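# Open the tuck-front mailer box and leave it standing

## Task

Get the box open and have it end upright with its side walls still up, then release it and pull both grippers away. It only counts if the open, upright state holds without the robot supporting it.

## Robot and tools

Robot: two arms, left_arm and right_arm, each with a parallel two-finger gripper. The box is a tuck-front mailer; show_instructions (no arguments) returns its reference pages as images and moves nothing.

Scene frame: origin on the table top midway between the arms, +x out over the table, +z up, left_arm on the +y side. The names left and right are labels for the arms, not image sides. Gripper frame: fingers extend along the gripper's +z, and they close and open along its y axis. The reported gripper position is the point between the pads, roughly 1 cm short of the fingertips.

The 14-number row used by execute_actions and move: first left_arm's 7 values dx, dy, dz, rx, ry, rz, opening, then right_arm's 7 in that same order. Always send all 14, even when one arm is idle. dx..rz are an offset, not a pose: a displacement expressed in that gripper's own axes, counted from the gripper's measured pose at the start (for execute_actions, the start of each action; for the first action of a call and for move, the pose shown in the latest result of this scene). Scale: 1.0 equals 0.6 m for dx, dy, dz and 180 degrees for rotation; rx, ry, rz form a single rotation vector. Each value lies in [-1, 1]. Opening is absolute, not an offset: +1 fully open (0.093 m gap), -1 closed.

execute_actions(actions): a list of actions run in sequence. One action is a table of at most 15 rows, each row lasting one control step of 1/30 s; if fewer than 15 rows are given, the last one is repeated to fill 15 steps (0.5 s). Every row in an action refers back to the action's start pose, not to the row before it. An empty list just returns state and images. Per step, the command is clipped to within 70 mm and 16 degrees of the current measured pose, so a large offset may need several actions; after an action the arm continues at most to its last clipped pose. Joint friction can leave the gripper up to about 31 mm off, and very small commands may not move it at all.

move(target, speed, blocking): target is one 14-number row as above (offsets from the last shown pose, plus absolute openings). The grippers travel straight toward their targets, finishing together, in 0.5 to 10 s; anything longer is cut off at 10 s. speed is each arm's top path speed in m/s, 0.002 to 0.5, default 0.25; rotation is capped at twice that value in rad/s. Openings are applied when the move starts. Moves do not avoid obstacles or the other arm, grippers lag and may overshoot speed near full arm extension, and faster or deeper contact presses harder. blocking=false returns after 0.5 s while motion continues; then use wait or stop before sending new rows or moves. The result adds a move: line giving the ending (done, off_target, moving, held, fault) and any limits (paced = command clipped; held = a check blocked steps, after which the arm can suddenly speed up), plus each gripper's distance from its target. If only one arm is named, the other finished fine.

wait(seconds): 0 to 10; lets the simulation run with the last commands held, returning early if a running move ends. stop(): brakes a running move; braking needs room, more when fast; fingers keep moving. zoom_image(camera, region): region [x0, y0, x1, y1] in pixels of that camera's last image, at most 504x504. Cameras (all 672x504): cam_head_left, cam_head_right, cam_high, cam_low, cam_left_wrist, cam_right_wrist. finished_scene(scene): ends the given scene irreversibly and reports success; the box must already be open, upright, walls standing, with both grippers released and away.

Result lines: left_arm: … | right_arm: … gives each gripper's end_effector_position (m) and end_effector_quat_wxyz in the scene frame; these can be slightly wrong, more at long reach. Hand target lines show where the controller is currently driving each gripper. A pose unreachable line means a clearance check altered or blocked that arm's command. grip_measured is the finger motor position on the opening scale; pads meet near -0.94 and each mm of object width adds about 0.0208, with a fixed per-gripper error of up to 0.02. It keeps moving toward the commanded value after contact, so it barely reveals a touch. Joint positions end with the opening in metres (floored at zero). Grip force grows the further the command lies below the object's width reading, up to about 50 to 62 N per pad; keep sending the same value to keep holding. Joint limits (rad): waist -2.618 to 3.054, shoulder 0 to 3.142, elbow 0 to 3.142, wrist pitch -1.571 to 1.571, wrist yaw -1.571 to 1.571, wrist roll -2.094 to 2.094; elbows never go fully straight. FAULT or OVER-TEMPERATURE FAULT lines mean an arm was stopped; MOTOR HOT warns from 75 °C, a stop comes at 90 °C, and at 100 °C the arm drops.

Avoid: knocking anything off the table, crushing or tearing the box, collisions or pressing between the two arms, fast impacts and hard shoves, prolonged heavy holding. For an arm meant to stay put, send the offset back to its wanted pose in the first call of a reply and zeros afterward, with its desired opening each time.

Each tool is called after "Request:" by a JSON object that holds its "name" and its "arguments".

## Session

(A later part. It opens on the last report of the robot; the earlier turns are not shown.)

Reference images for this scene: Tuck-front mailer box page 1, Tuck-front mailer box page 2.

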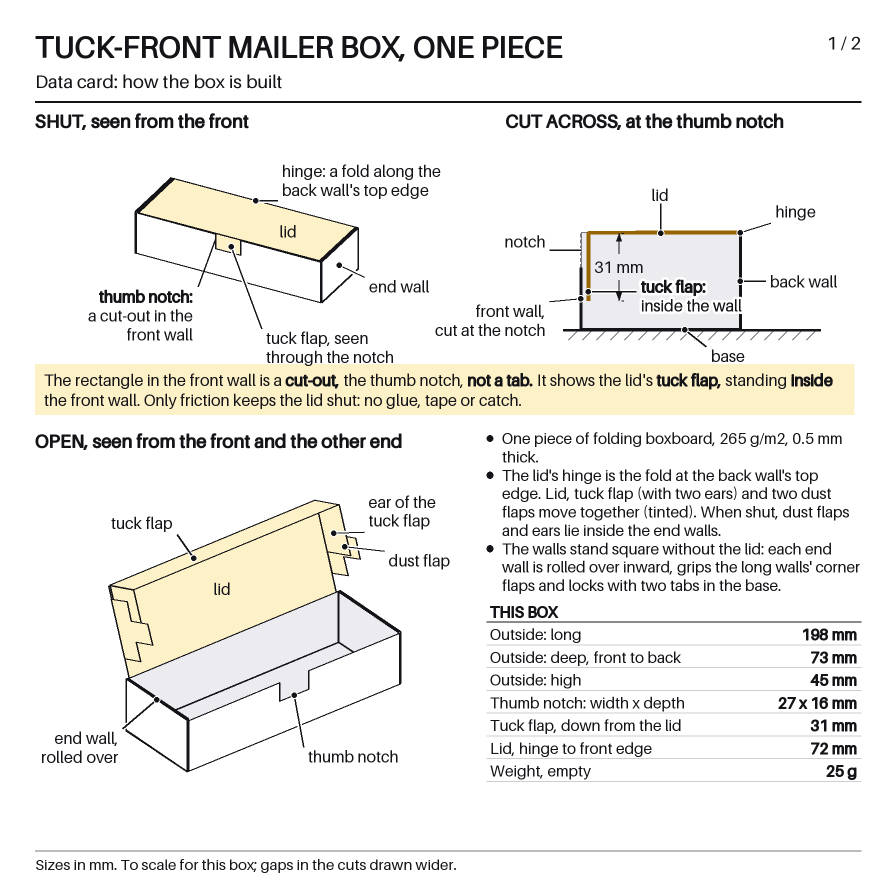

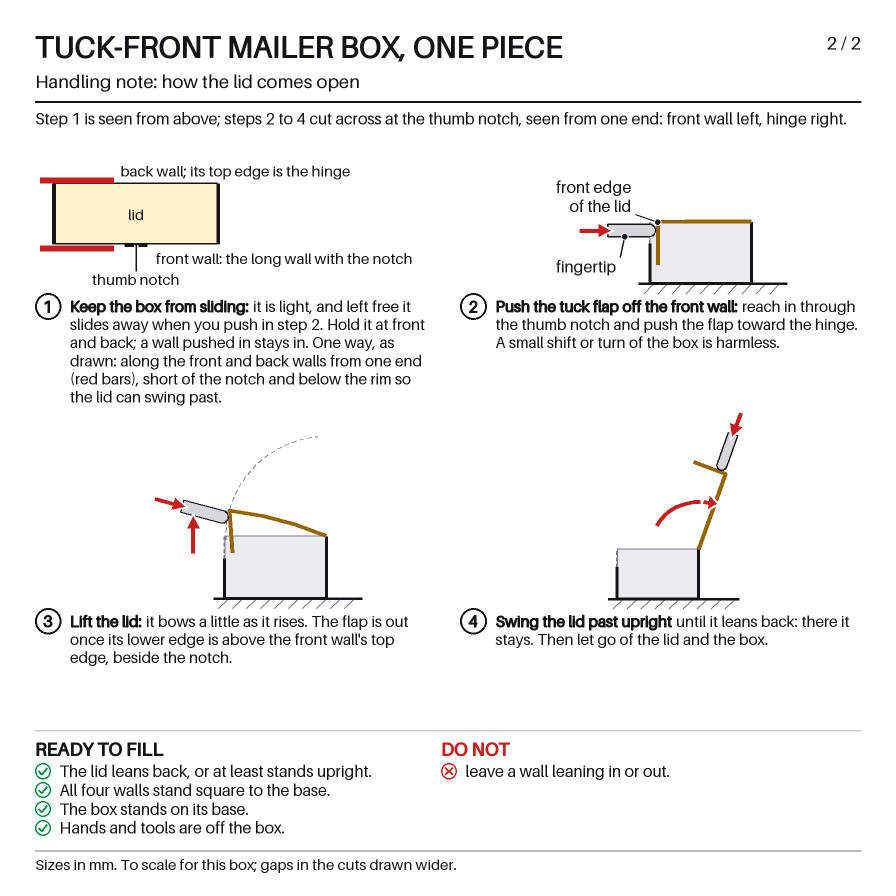

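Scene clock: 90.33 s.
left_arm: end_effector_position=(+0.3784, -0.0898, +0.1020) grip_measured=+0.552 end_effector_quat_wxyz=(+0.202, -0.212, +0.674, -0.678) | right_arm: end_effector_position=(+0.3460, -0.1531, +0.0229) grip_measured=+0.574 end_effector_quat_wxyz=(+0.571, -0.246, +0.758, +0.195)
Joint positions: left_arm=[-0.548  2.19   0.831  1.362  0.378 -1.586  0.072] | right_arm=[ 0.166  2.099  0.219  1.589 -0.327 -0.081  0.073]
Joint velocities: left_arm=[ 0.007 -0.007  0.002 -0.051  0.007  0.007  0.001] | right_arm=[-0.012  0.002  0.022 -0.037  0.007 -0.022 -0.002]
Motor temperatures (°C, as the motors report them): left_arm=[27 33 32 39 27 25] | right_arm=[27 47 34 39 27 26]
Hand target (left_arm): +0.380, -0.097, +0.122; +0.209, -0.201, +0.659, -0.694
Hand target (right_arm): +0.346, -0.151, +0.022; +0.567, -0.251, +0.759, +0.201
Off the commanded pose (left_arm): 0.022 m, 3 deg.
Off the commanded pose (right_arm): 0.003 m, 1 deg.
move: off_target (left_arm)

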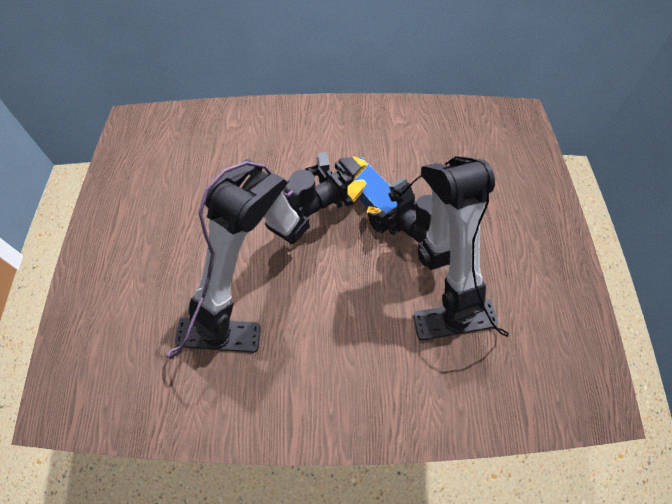

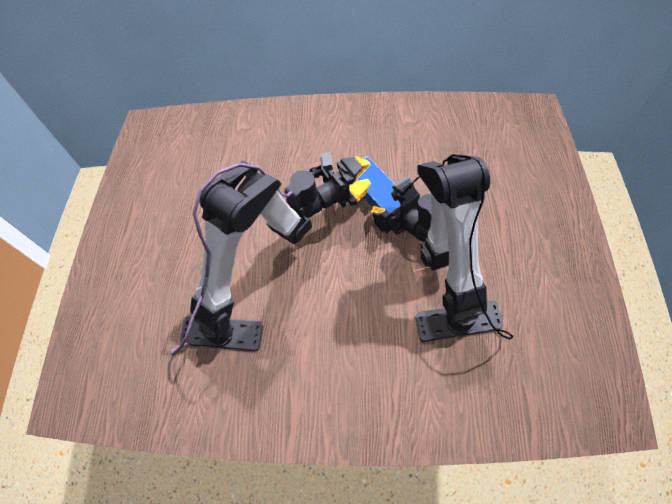

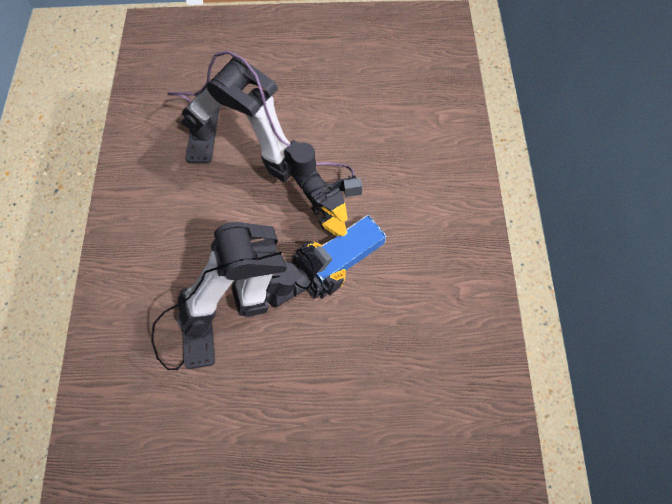

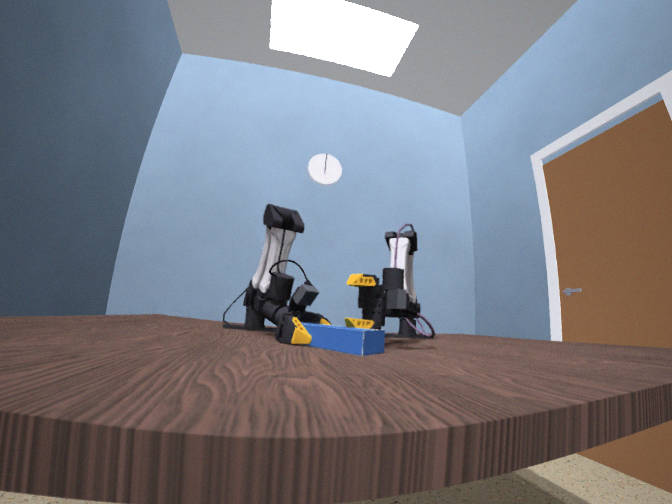

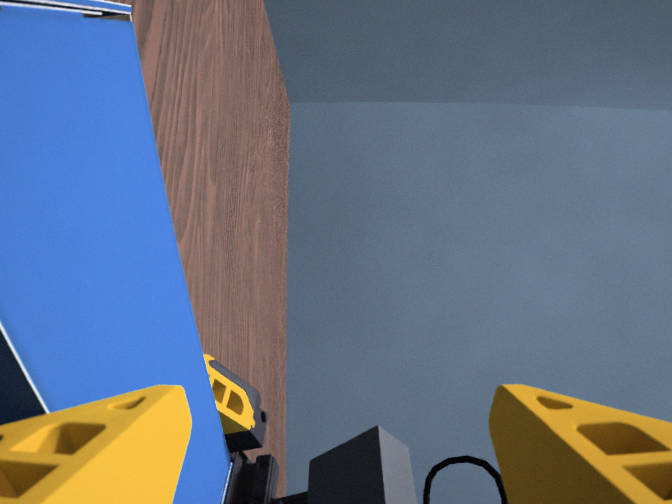

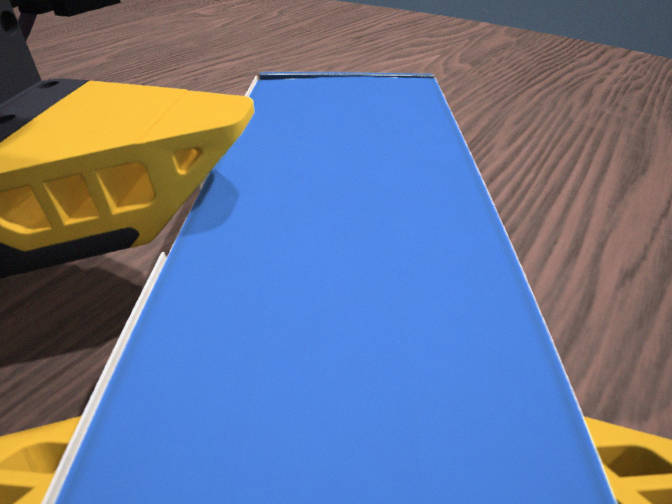

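Request:
{"name": "move", "arguments": {"target": [0.005,0,-0.05,0,0,0,0.55,0,0,0,0,0,0,0.57], "speed": 0.03}}

Request:
{"name": "move", "arguments": {"target": [0.01,0.05,0,0,0,0,0.55,0,0,0,0,0,0,0.57], "speed": 0.03}}

Scene clock: 96.43 s.
left_arm: end_effector_position=(+0.3618, -0.0733, +0.0967) grip_measured=+0.552 end_effector_quat_wxyz=(+0.199, -0.212, +0.676, -0.677) | right_arm: end_effector_position=(+0.3460, -0.1531, +0.0229) grip_measured=+0.574 end_effector_quat_wxyz=(+0.571, -0.246, +0.758, +0.195)
Joint positions: left_arm=[-0.533  2.163  0.73   1.428  0.396 -1.586  0.072] | right_arm=[ 0.166  2.099  0.219  1.589 -0.327 -0.081  0.073]
Joint velocities: left_arm=[-0.007 -0.002 -0.007  0.022  0.007 -0.037 -0.001] | right_arm=[ 0.027 -0.002 -0.002 -0.037  0.037 -0.022 -0.   ]
Motor temperatures (°C, as the motors report them): left_arm=[27 35 33 39 27 25] | right_arm=[27 47 34 40 27 26]
Hand target (left_arm): +0.359, -0.067, +0.102; +0.202, -0.212, +0.674, -0.678
Hand target (right_arm): +0.346, -0.153, +0.023; +0.571, -0.246, +0.759, +0.195
Off the commanded pose (left_arm): 0.009 m, 0 deg.
Off the commanded pose (right_arm): 0.000 m, 0 deg.
joint sent to its limit (right arm) — the command would take joint 4 (wrist pitch) past its upper limit, so that joint was sent only as far as its limit.
move: done

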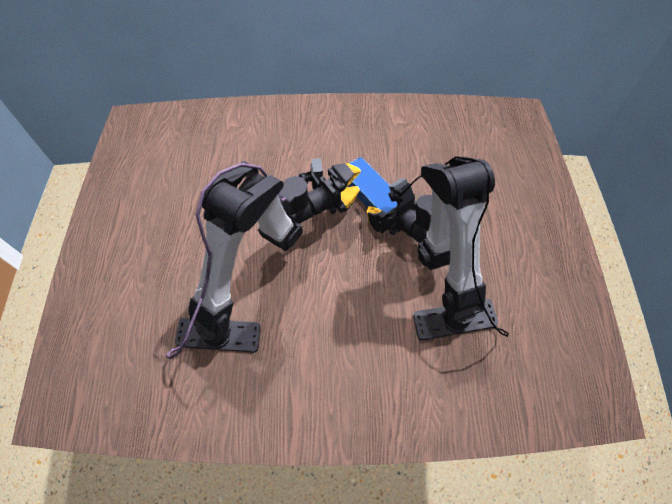

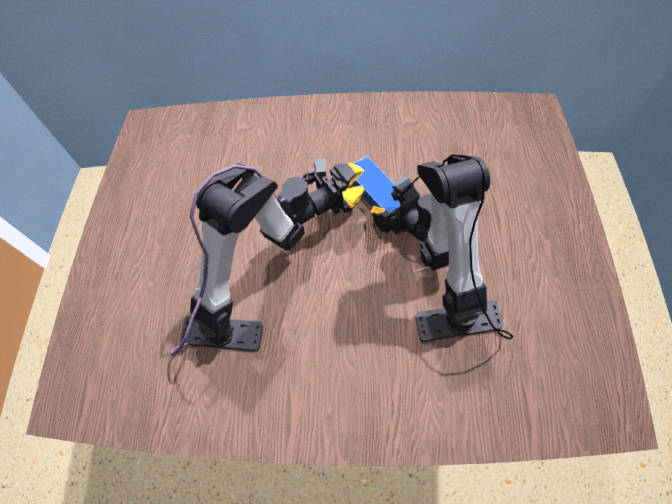

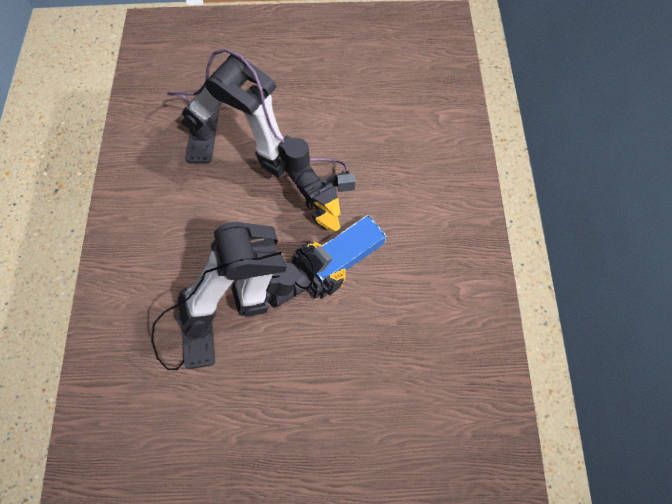

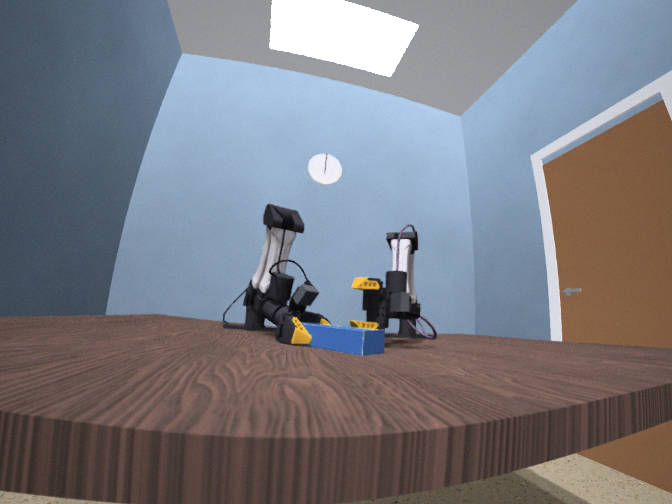

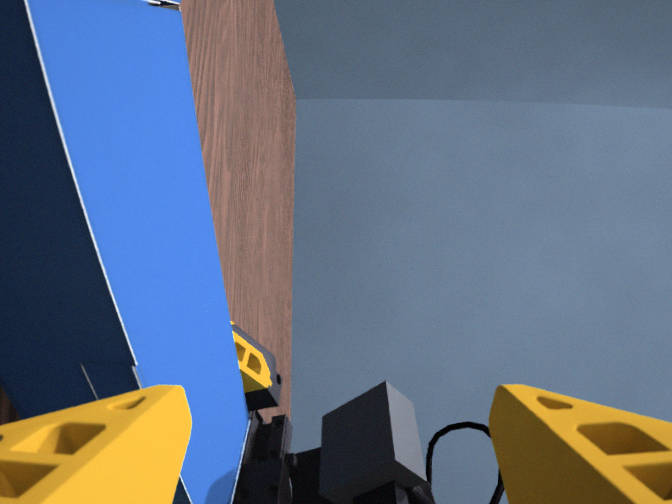

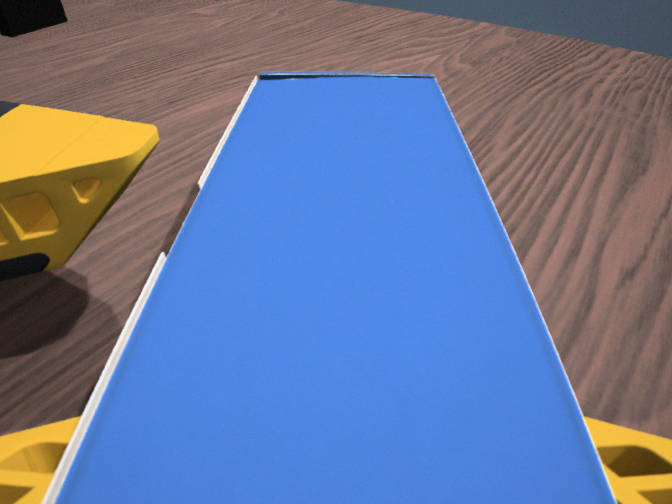

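Scene clock: 97.73 s.
left_arm: end_effector_position=(+0.3587, -0.0731, +0.0723) grip_measured=+0.552 end_effector_quat_wxyz=(+0.201, -0.213, +0.676, -0.677) | right_arm: end_effector_position=(+0.3460, -0.1531, +0.0229) grip_measured=+0.574 end_effector_quat_wxyz=(+0.571, -0.246, +0.758, +0.195)
Joint positions: left_arm=[-0.54   2.267  0.73   1.533  0.387 -1.586  0.072] | right_arm=[ 0.166  2.099  0.219  1.589 -0.327 -0.081  0.073]
Joint velocities: left_arm=[ 0.002 -0.007  0.022  0.051 -0.051 -0.007 -0.   ] | right_arm=[ 0.002 -0.002 -0.017  0.037  0.022  0.051  0.   ]
Motor temperatures (°C, as the motors report them): left_arm=[27 35 33 39 27 25] | right_arm=[27 46 34 40 27 26]
Hand target (left_arm): +0.357, -0.077, +0.067; +0.199, -0.212, +0.677, -0.676
Hand target (right_arm): +0.346, -0.153, +0.023; +0.571, -0.246, +0.759, +0.195
Off the commanded pose (left_arm): 0.007 m, 0 deg.
Off the commanded pose (right_arm): 0.000 m, 0 deg.
joint sent to its limit (right arm) — the command would take joint 4 (wrist pitch) past its upper limit, so that joint was sent only as far as its limit.
move: done

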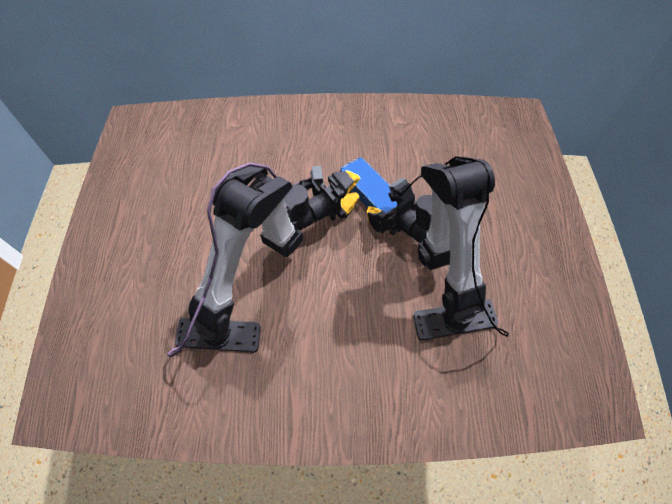

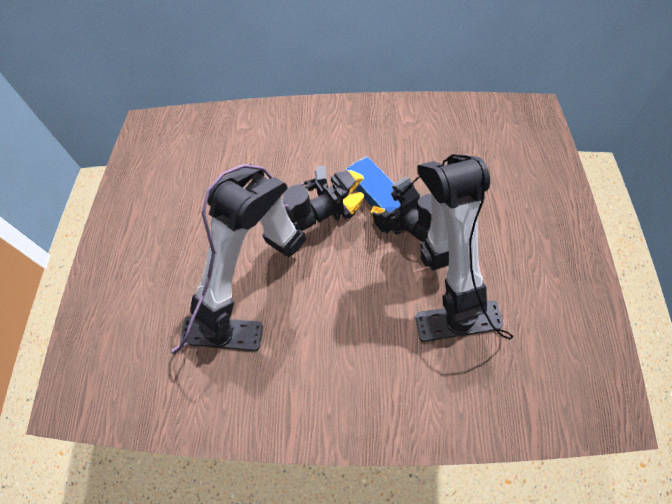

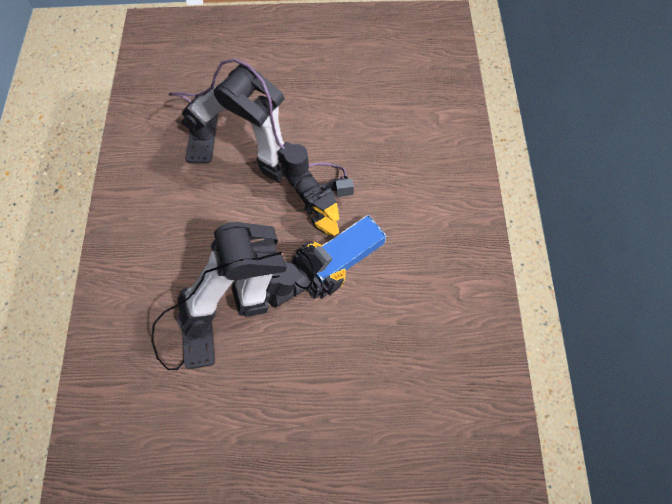

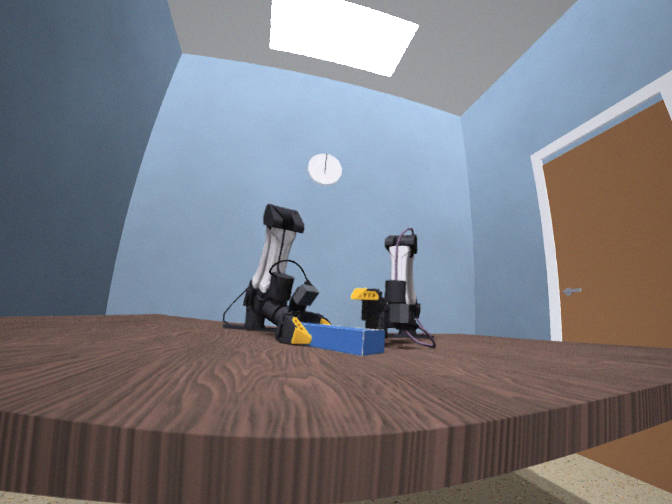

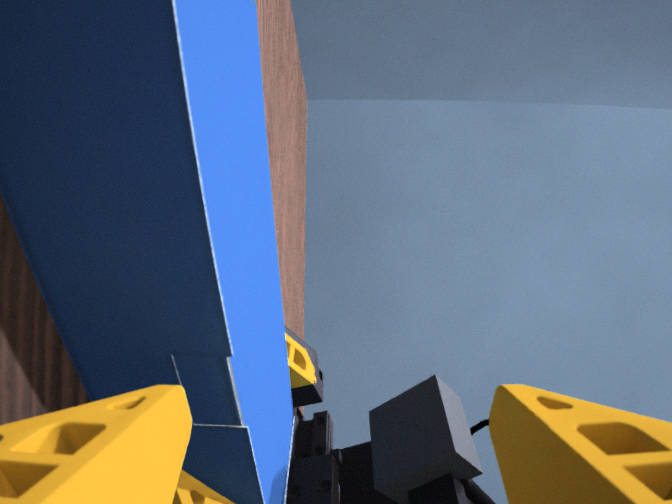

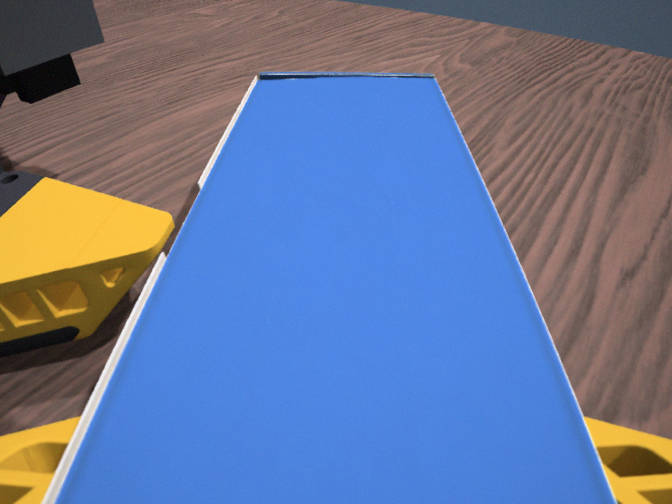

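Slightly low; raise finger via opening and press.

Request:
{"name": "move", "arguments": {"target": [-0.008,0,0.055,0,0,0,0.4,0,0.02,0,-0.03,0,0,0.57], "speed": 0.02}}

Scene clock: 101.77 s.
left_arm: end_effector_position=(+0.3752, -0.0895, +0.0742) grip_measured=+0.401 end_effector_quat_wxyz=(+0.197, -0.211, +0.678, -0.676) | right_arm: end_effector_position=(+0.3494, -0.1615, +0.0232) grip_measured=+0.574 end_effector_quat_wxyz=(+0.573, -0.239, +0.760, +0.192)
Joint positions: left_arm=[-0.549  2.287  0.831  1.449  0.385 -1.586  0.064] | right_arm=[ 0.133  2.099  0.219  1.589 -0.345 -0.082  0.073]
Joint velocities: left_arm=[-0.007  0.002 -0.012 -0.007  0.007 -0.037 -0.   ] | right_arm=[-0.017  0.007 -0.017  0.022  0.037 -0.051  0.001]
Motor temperatures (°C, as the motors report them): left_arm=[27 35 33 40 27 25] | right_arm=[27 46 33 40 27 26]
Hand target (left_arm): +0.381, -0.098, +0.072; +0.201, -0.213, +0.676, -0.677
Hand target (right_arm): +0.338, -0.144, +0.023; +0.559, -0.272, +0.749, +0.229
Off the commanded pose (left_arm): 0.010 m, 0 deg.
Off the commanded pose (right_arm): 0.021 m, 6 deg.
move: off_target (right_arm)

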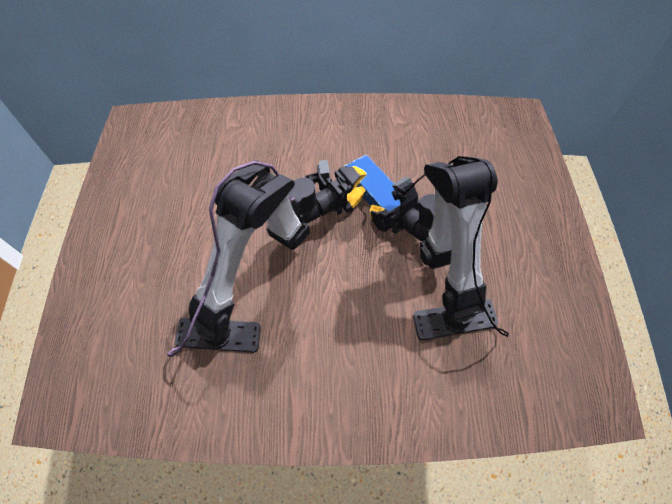

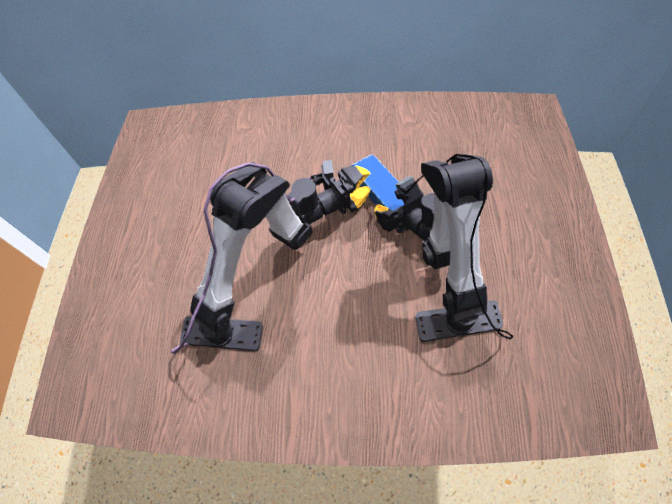

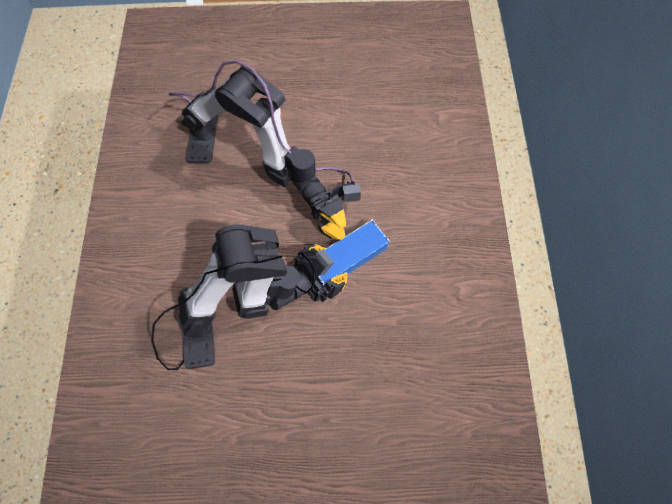

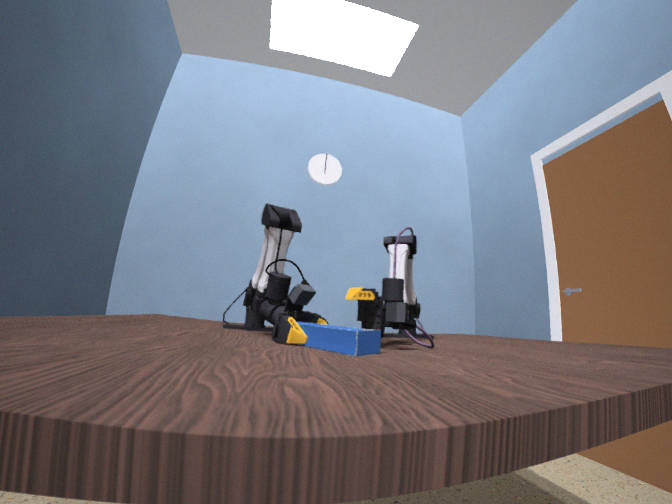

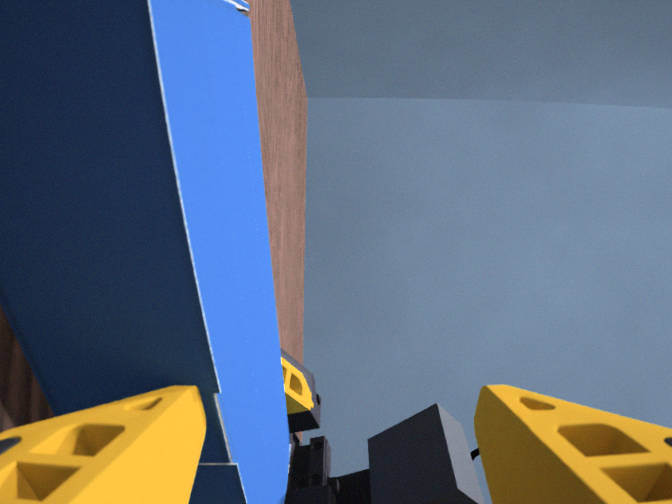

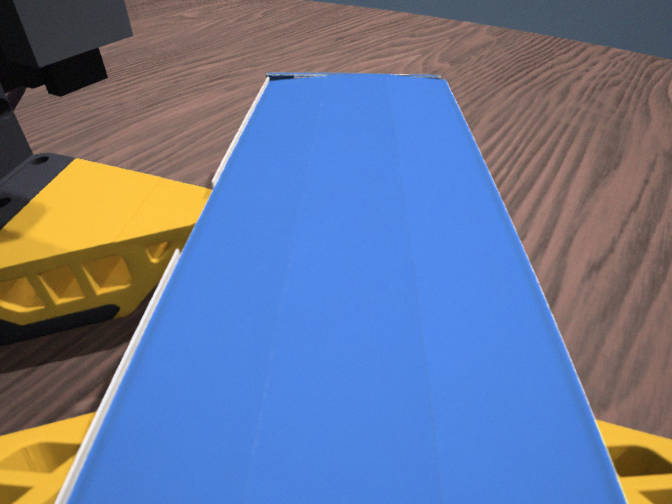

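Lift keeping the pressure.

Request:
{"name": "move", "arguments": {"target": [0,-0.06,0.025,0.03,0,0,0.4,0,0.035,0,-0.035,0,0,0.57], "speed": 0.015}}

Scene clock: 107.30 s.
left_arm: end_effector_position=(+0.3759, -0.0891, +0.0747) grip_measured=+0.401 end_effector_quat_wxyz=(+0.189, -0.223, +0.673, -0.680) | right_arm: end_effector_position=(+0.3494, -0.1617, +0.0232) grip_measured=+0.574 end_effector_quat_wxyz=(+0.573, -0.239, +0.760, +0.192)
Joint positions: left_arm=[-0.549  2.287  0.831  1.45   0.381 -1.617  0.064] | right_arm=[ 0.132  2.099  0.219  1.589 -0.346 -0.082  0.073]
Joint velocities: left_arm=[ 0.012 -0.007 -0.012  0.022 -0.022  0.007 -0.001] | right_arm=[ 0.007 -0.017 -0.012 -0.037 -0.051  0.051 -0.001]
Motor temperatures (°C, as the motors report them): left_arm=[27 36 33 40 27 25] | right_arm=[27 46 33 40 27 26]
Hand target (left_arm): +0.382, -0.101, +0.110; +0.206, -0.202, +0.645, -0.708
Hand target (right_arm): +0.337, -0.145, +0.023; +0.559, -0.270, +0.749, +0.232
Off the commanded pose (left_arm): 0.038 m, 6 deg.
Off the commanded pose (right_arm): 0.021 m, 6 deg.
move: off_target (left_arm, right_arm)

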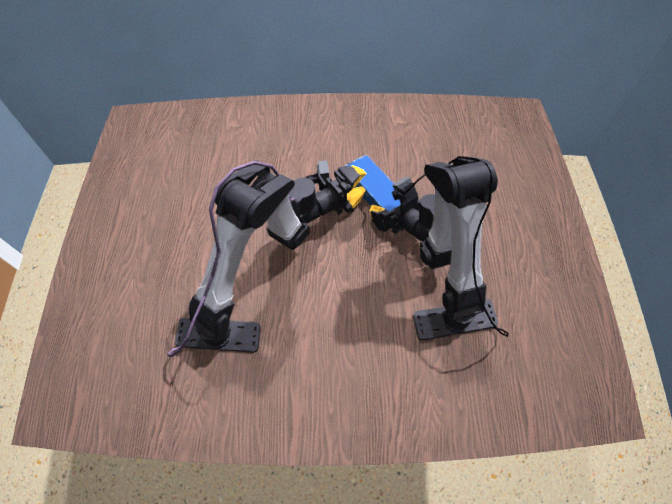

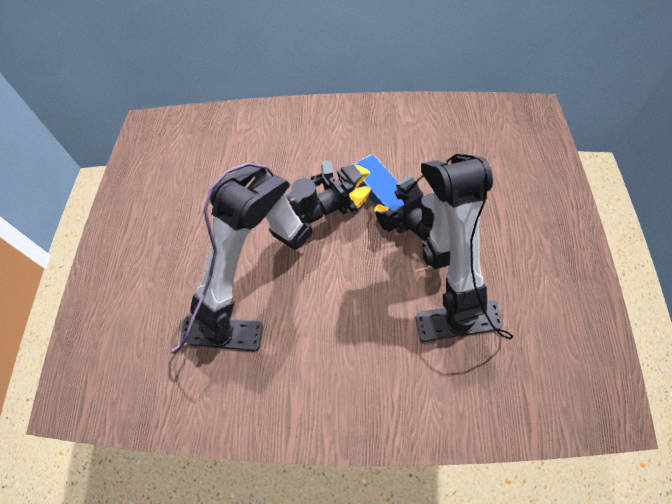

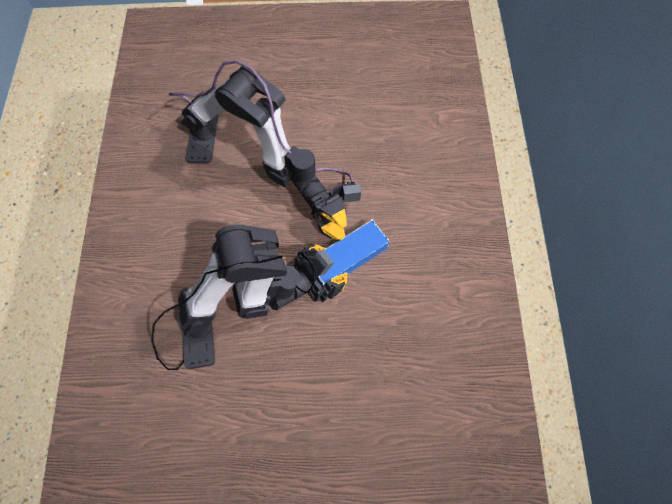

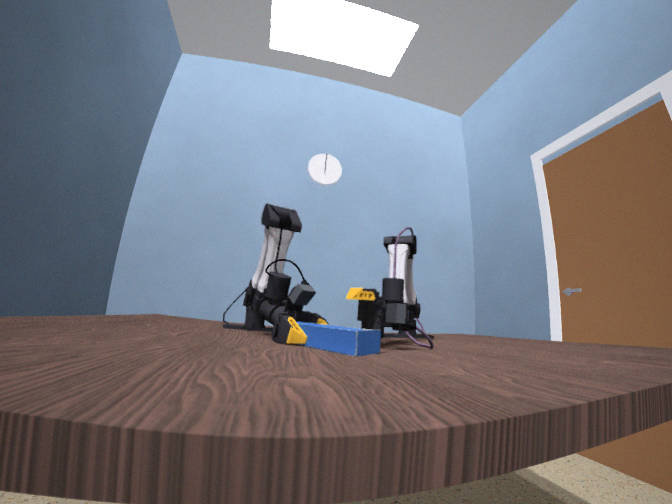

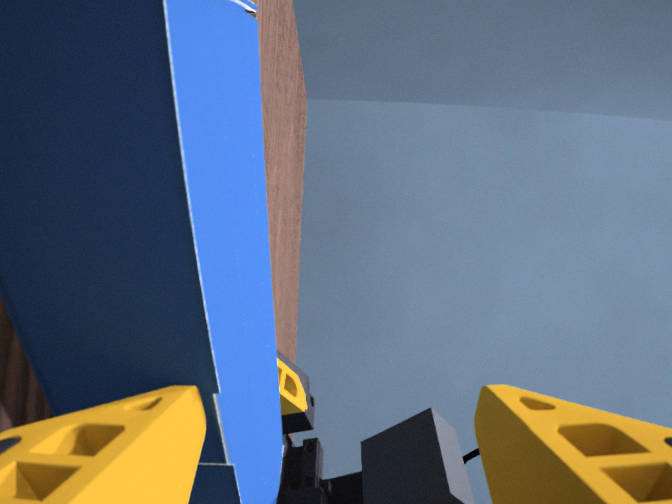

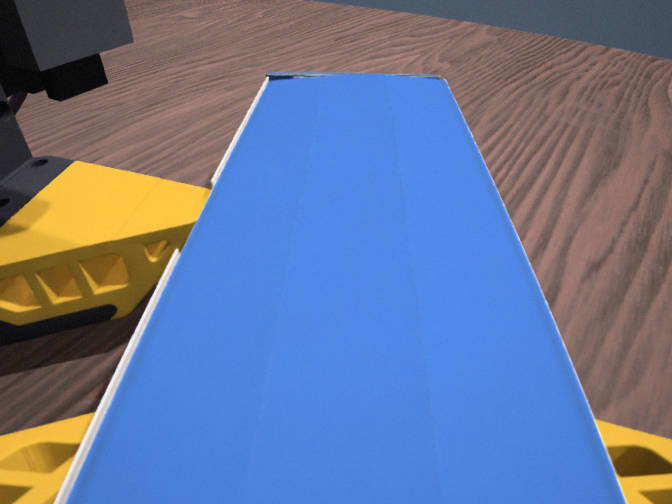

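Request:
{"name": "execute_actions", "arguments": {"actions": [[[0,-0.075,0.025,0.03,0,0,0.4,0,0.035,0,-0.035,0,0,0.57],[0,-0.075,0.025,0.03,0,0,0.4,0,0.035,0,-0.035,0,0,0.57],[0,-0.08,0.025,0.03,0,0,0.4,0,0.035,0,-0.035,0,0,0.57],[0,-0.08,0.025,0.03,0,0,0.4,0,0.035,0,-0.035,0,0,0.57],[0,-0.085,0.025,0.03,0,0,0.4,0,0.035,0,-0.035,0,0,0.57],[0,-0.085,0.025,0.03,0,0,0.4,0,0.035,0,-0.035,0,0,0.57],[0,-0.09,0.025,0.03,0,0,0.4,0,0.035,0,-0.035,0,0,0.57],[0,-0.095,0.025,0.03,0,0,0.4,0,0.035,0,-0.035,0,0,0.57]]]}}

Scene clock: 111.57 s.
left_arm: end_effector_position=(+0.3846, -0.0935, +0.1177) grip_measured=+0.401 end_effector_quat_wxyz=(+0.197, -0.219, +0.649, -0.701) | right_arm: end_effector_position=(+0.3432, -0.1534, +0.0245) grip_measured=+0.574 end_effector_quat_wxyz=(+0.567, -0.258, +0.751, +0.216)
Joint positions: left_arm=[-0.549  2.2    0.864  1.402  0.371 -1.646  0.064] | right_arm=[ 0.13   2.099  0.219  1.589 -0.413 -0.086  0.073]
Joint velocities: left_arm=[ 0.007  0.002  0.027  0.081  0.022 -0.022 -0.   ] | right_arm=[ 0.007 -0.012  0.002 -0.007 -0.168 -0.081 -0.001]
Motor temperatures (°C, as the motors report them): left_arm=[27 37 33 40 27 25] | right_arm=[27 46 33 40 27 26]
Hand target (left_arm): +0.385, -0.100, +0.131; +0.198, -0.213, +0.640, -0.711
Hand target (right_arm): +0.337, -0.145, +0.023; +0.558, -0.270, +0.749, +0.233
Off the commanded pose (left_arm): 0.016 m, 2 deg.
Off the commanded pose (right_arm): 0.011 m, 3 deg.

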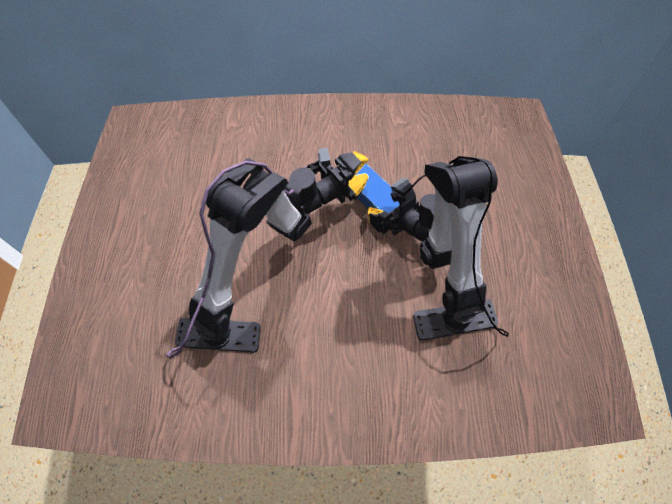

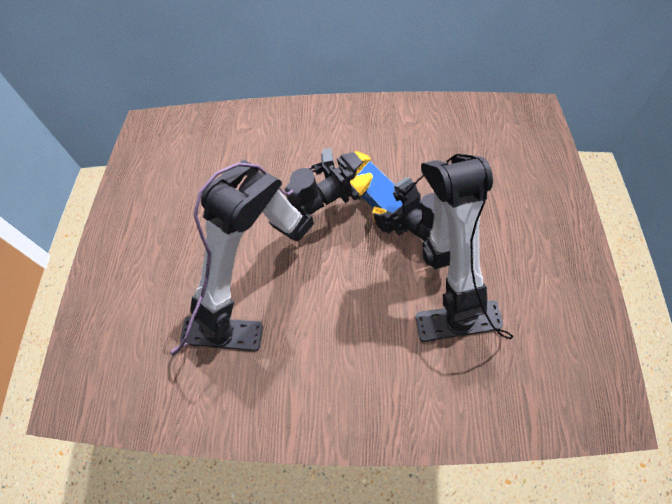

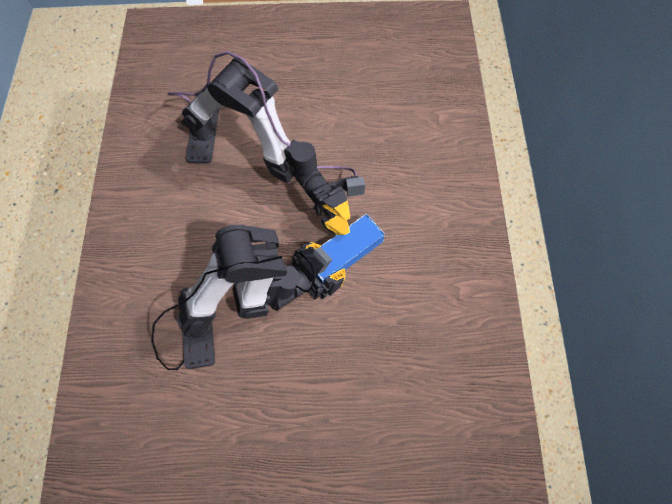

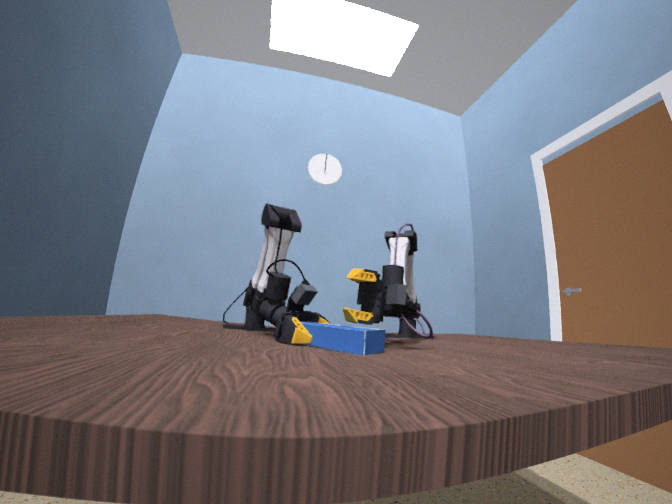

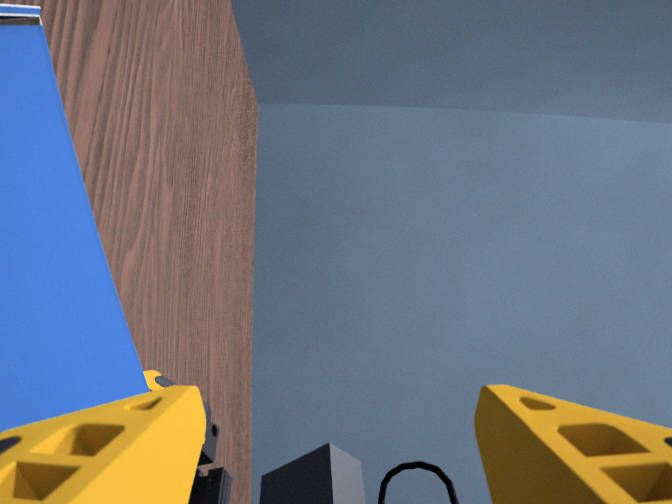

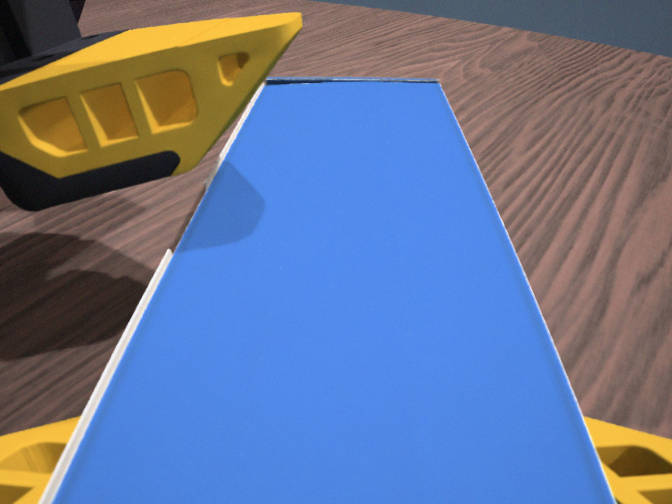

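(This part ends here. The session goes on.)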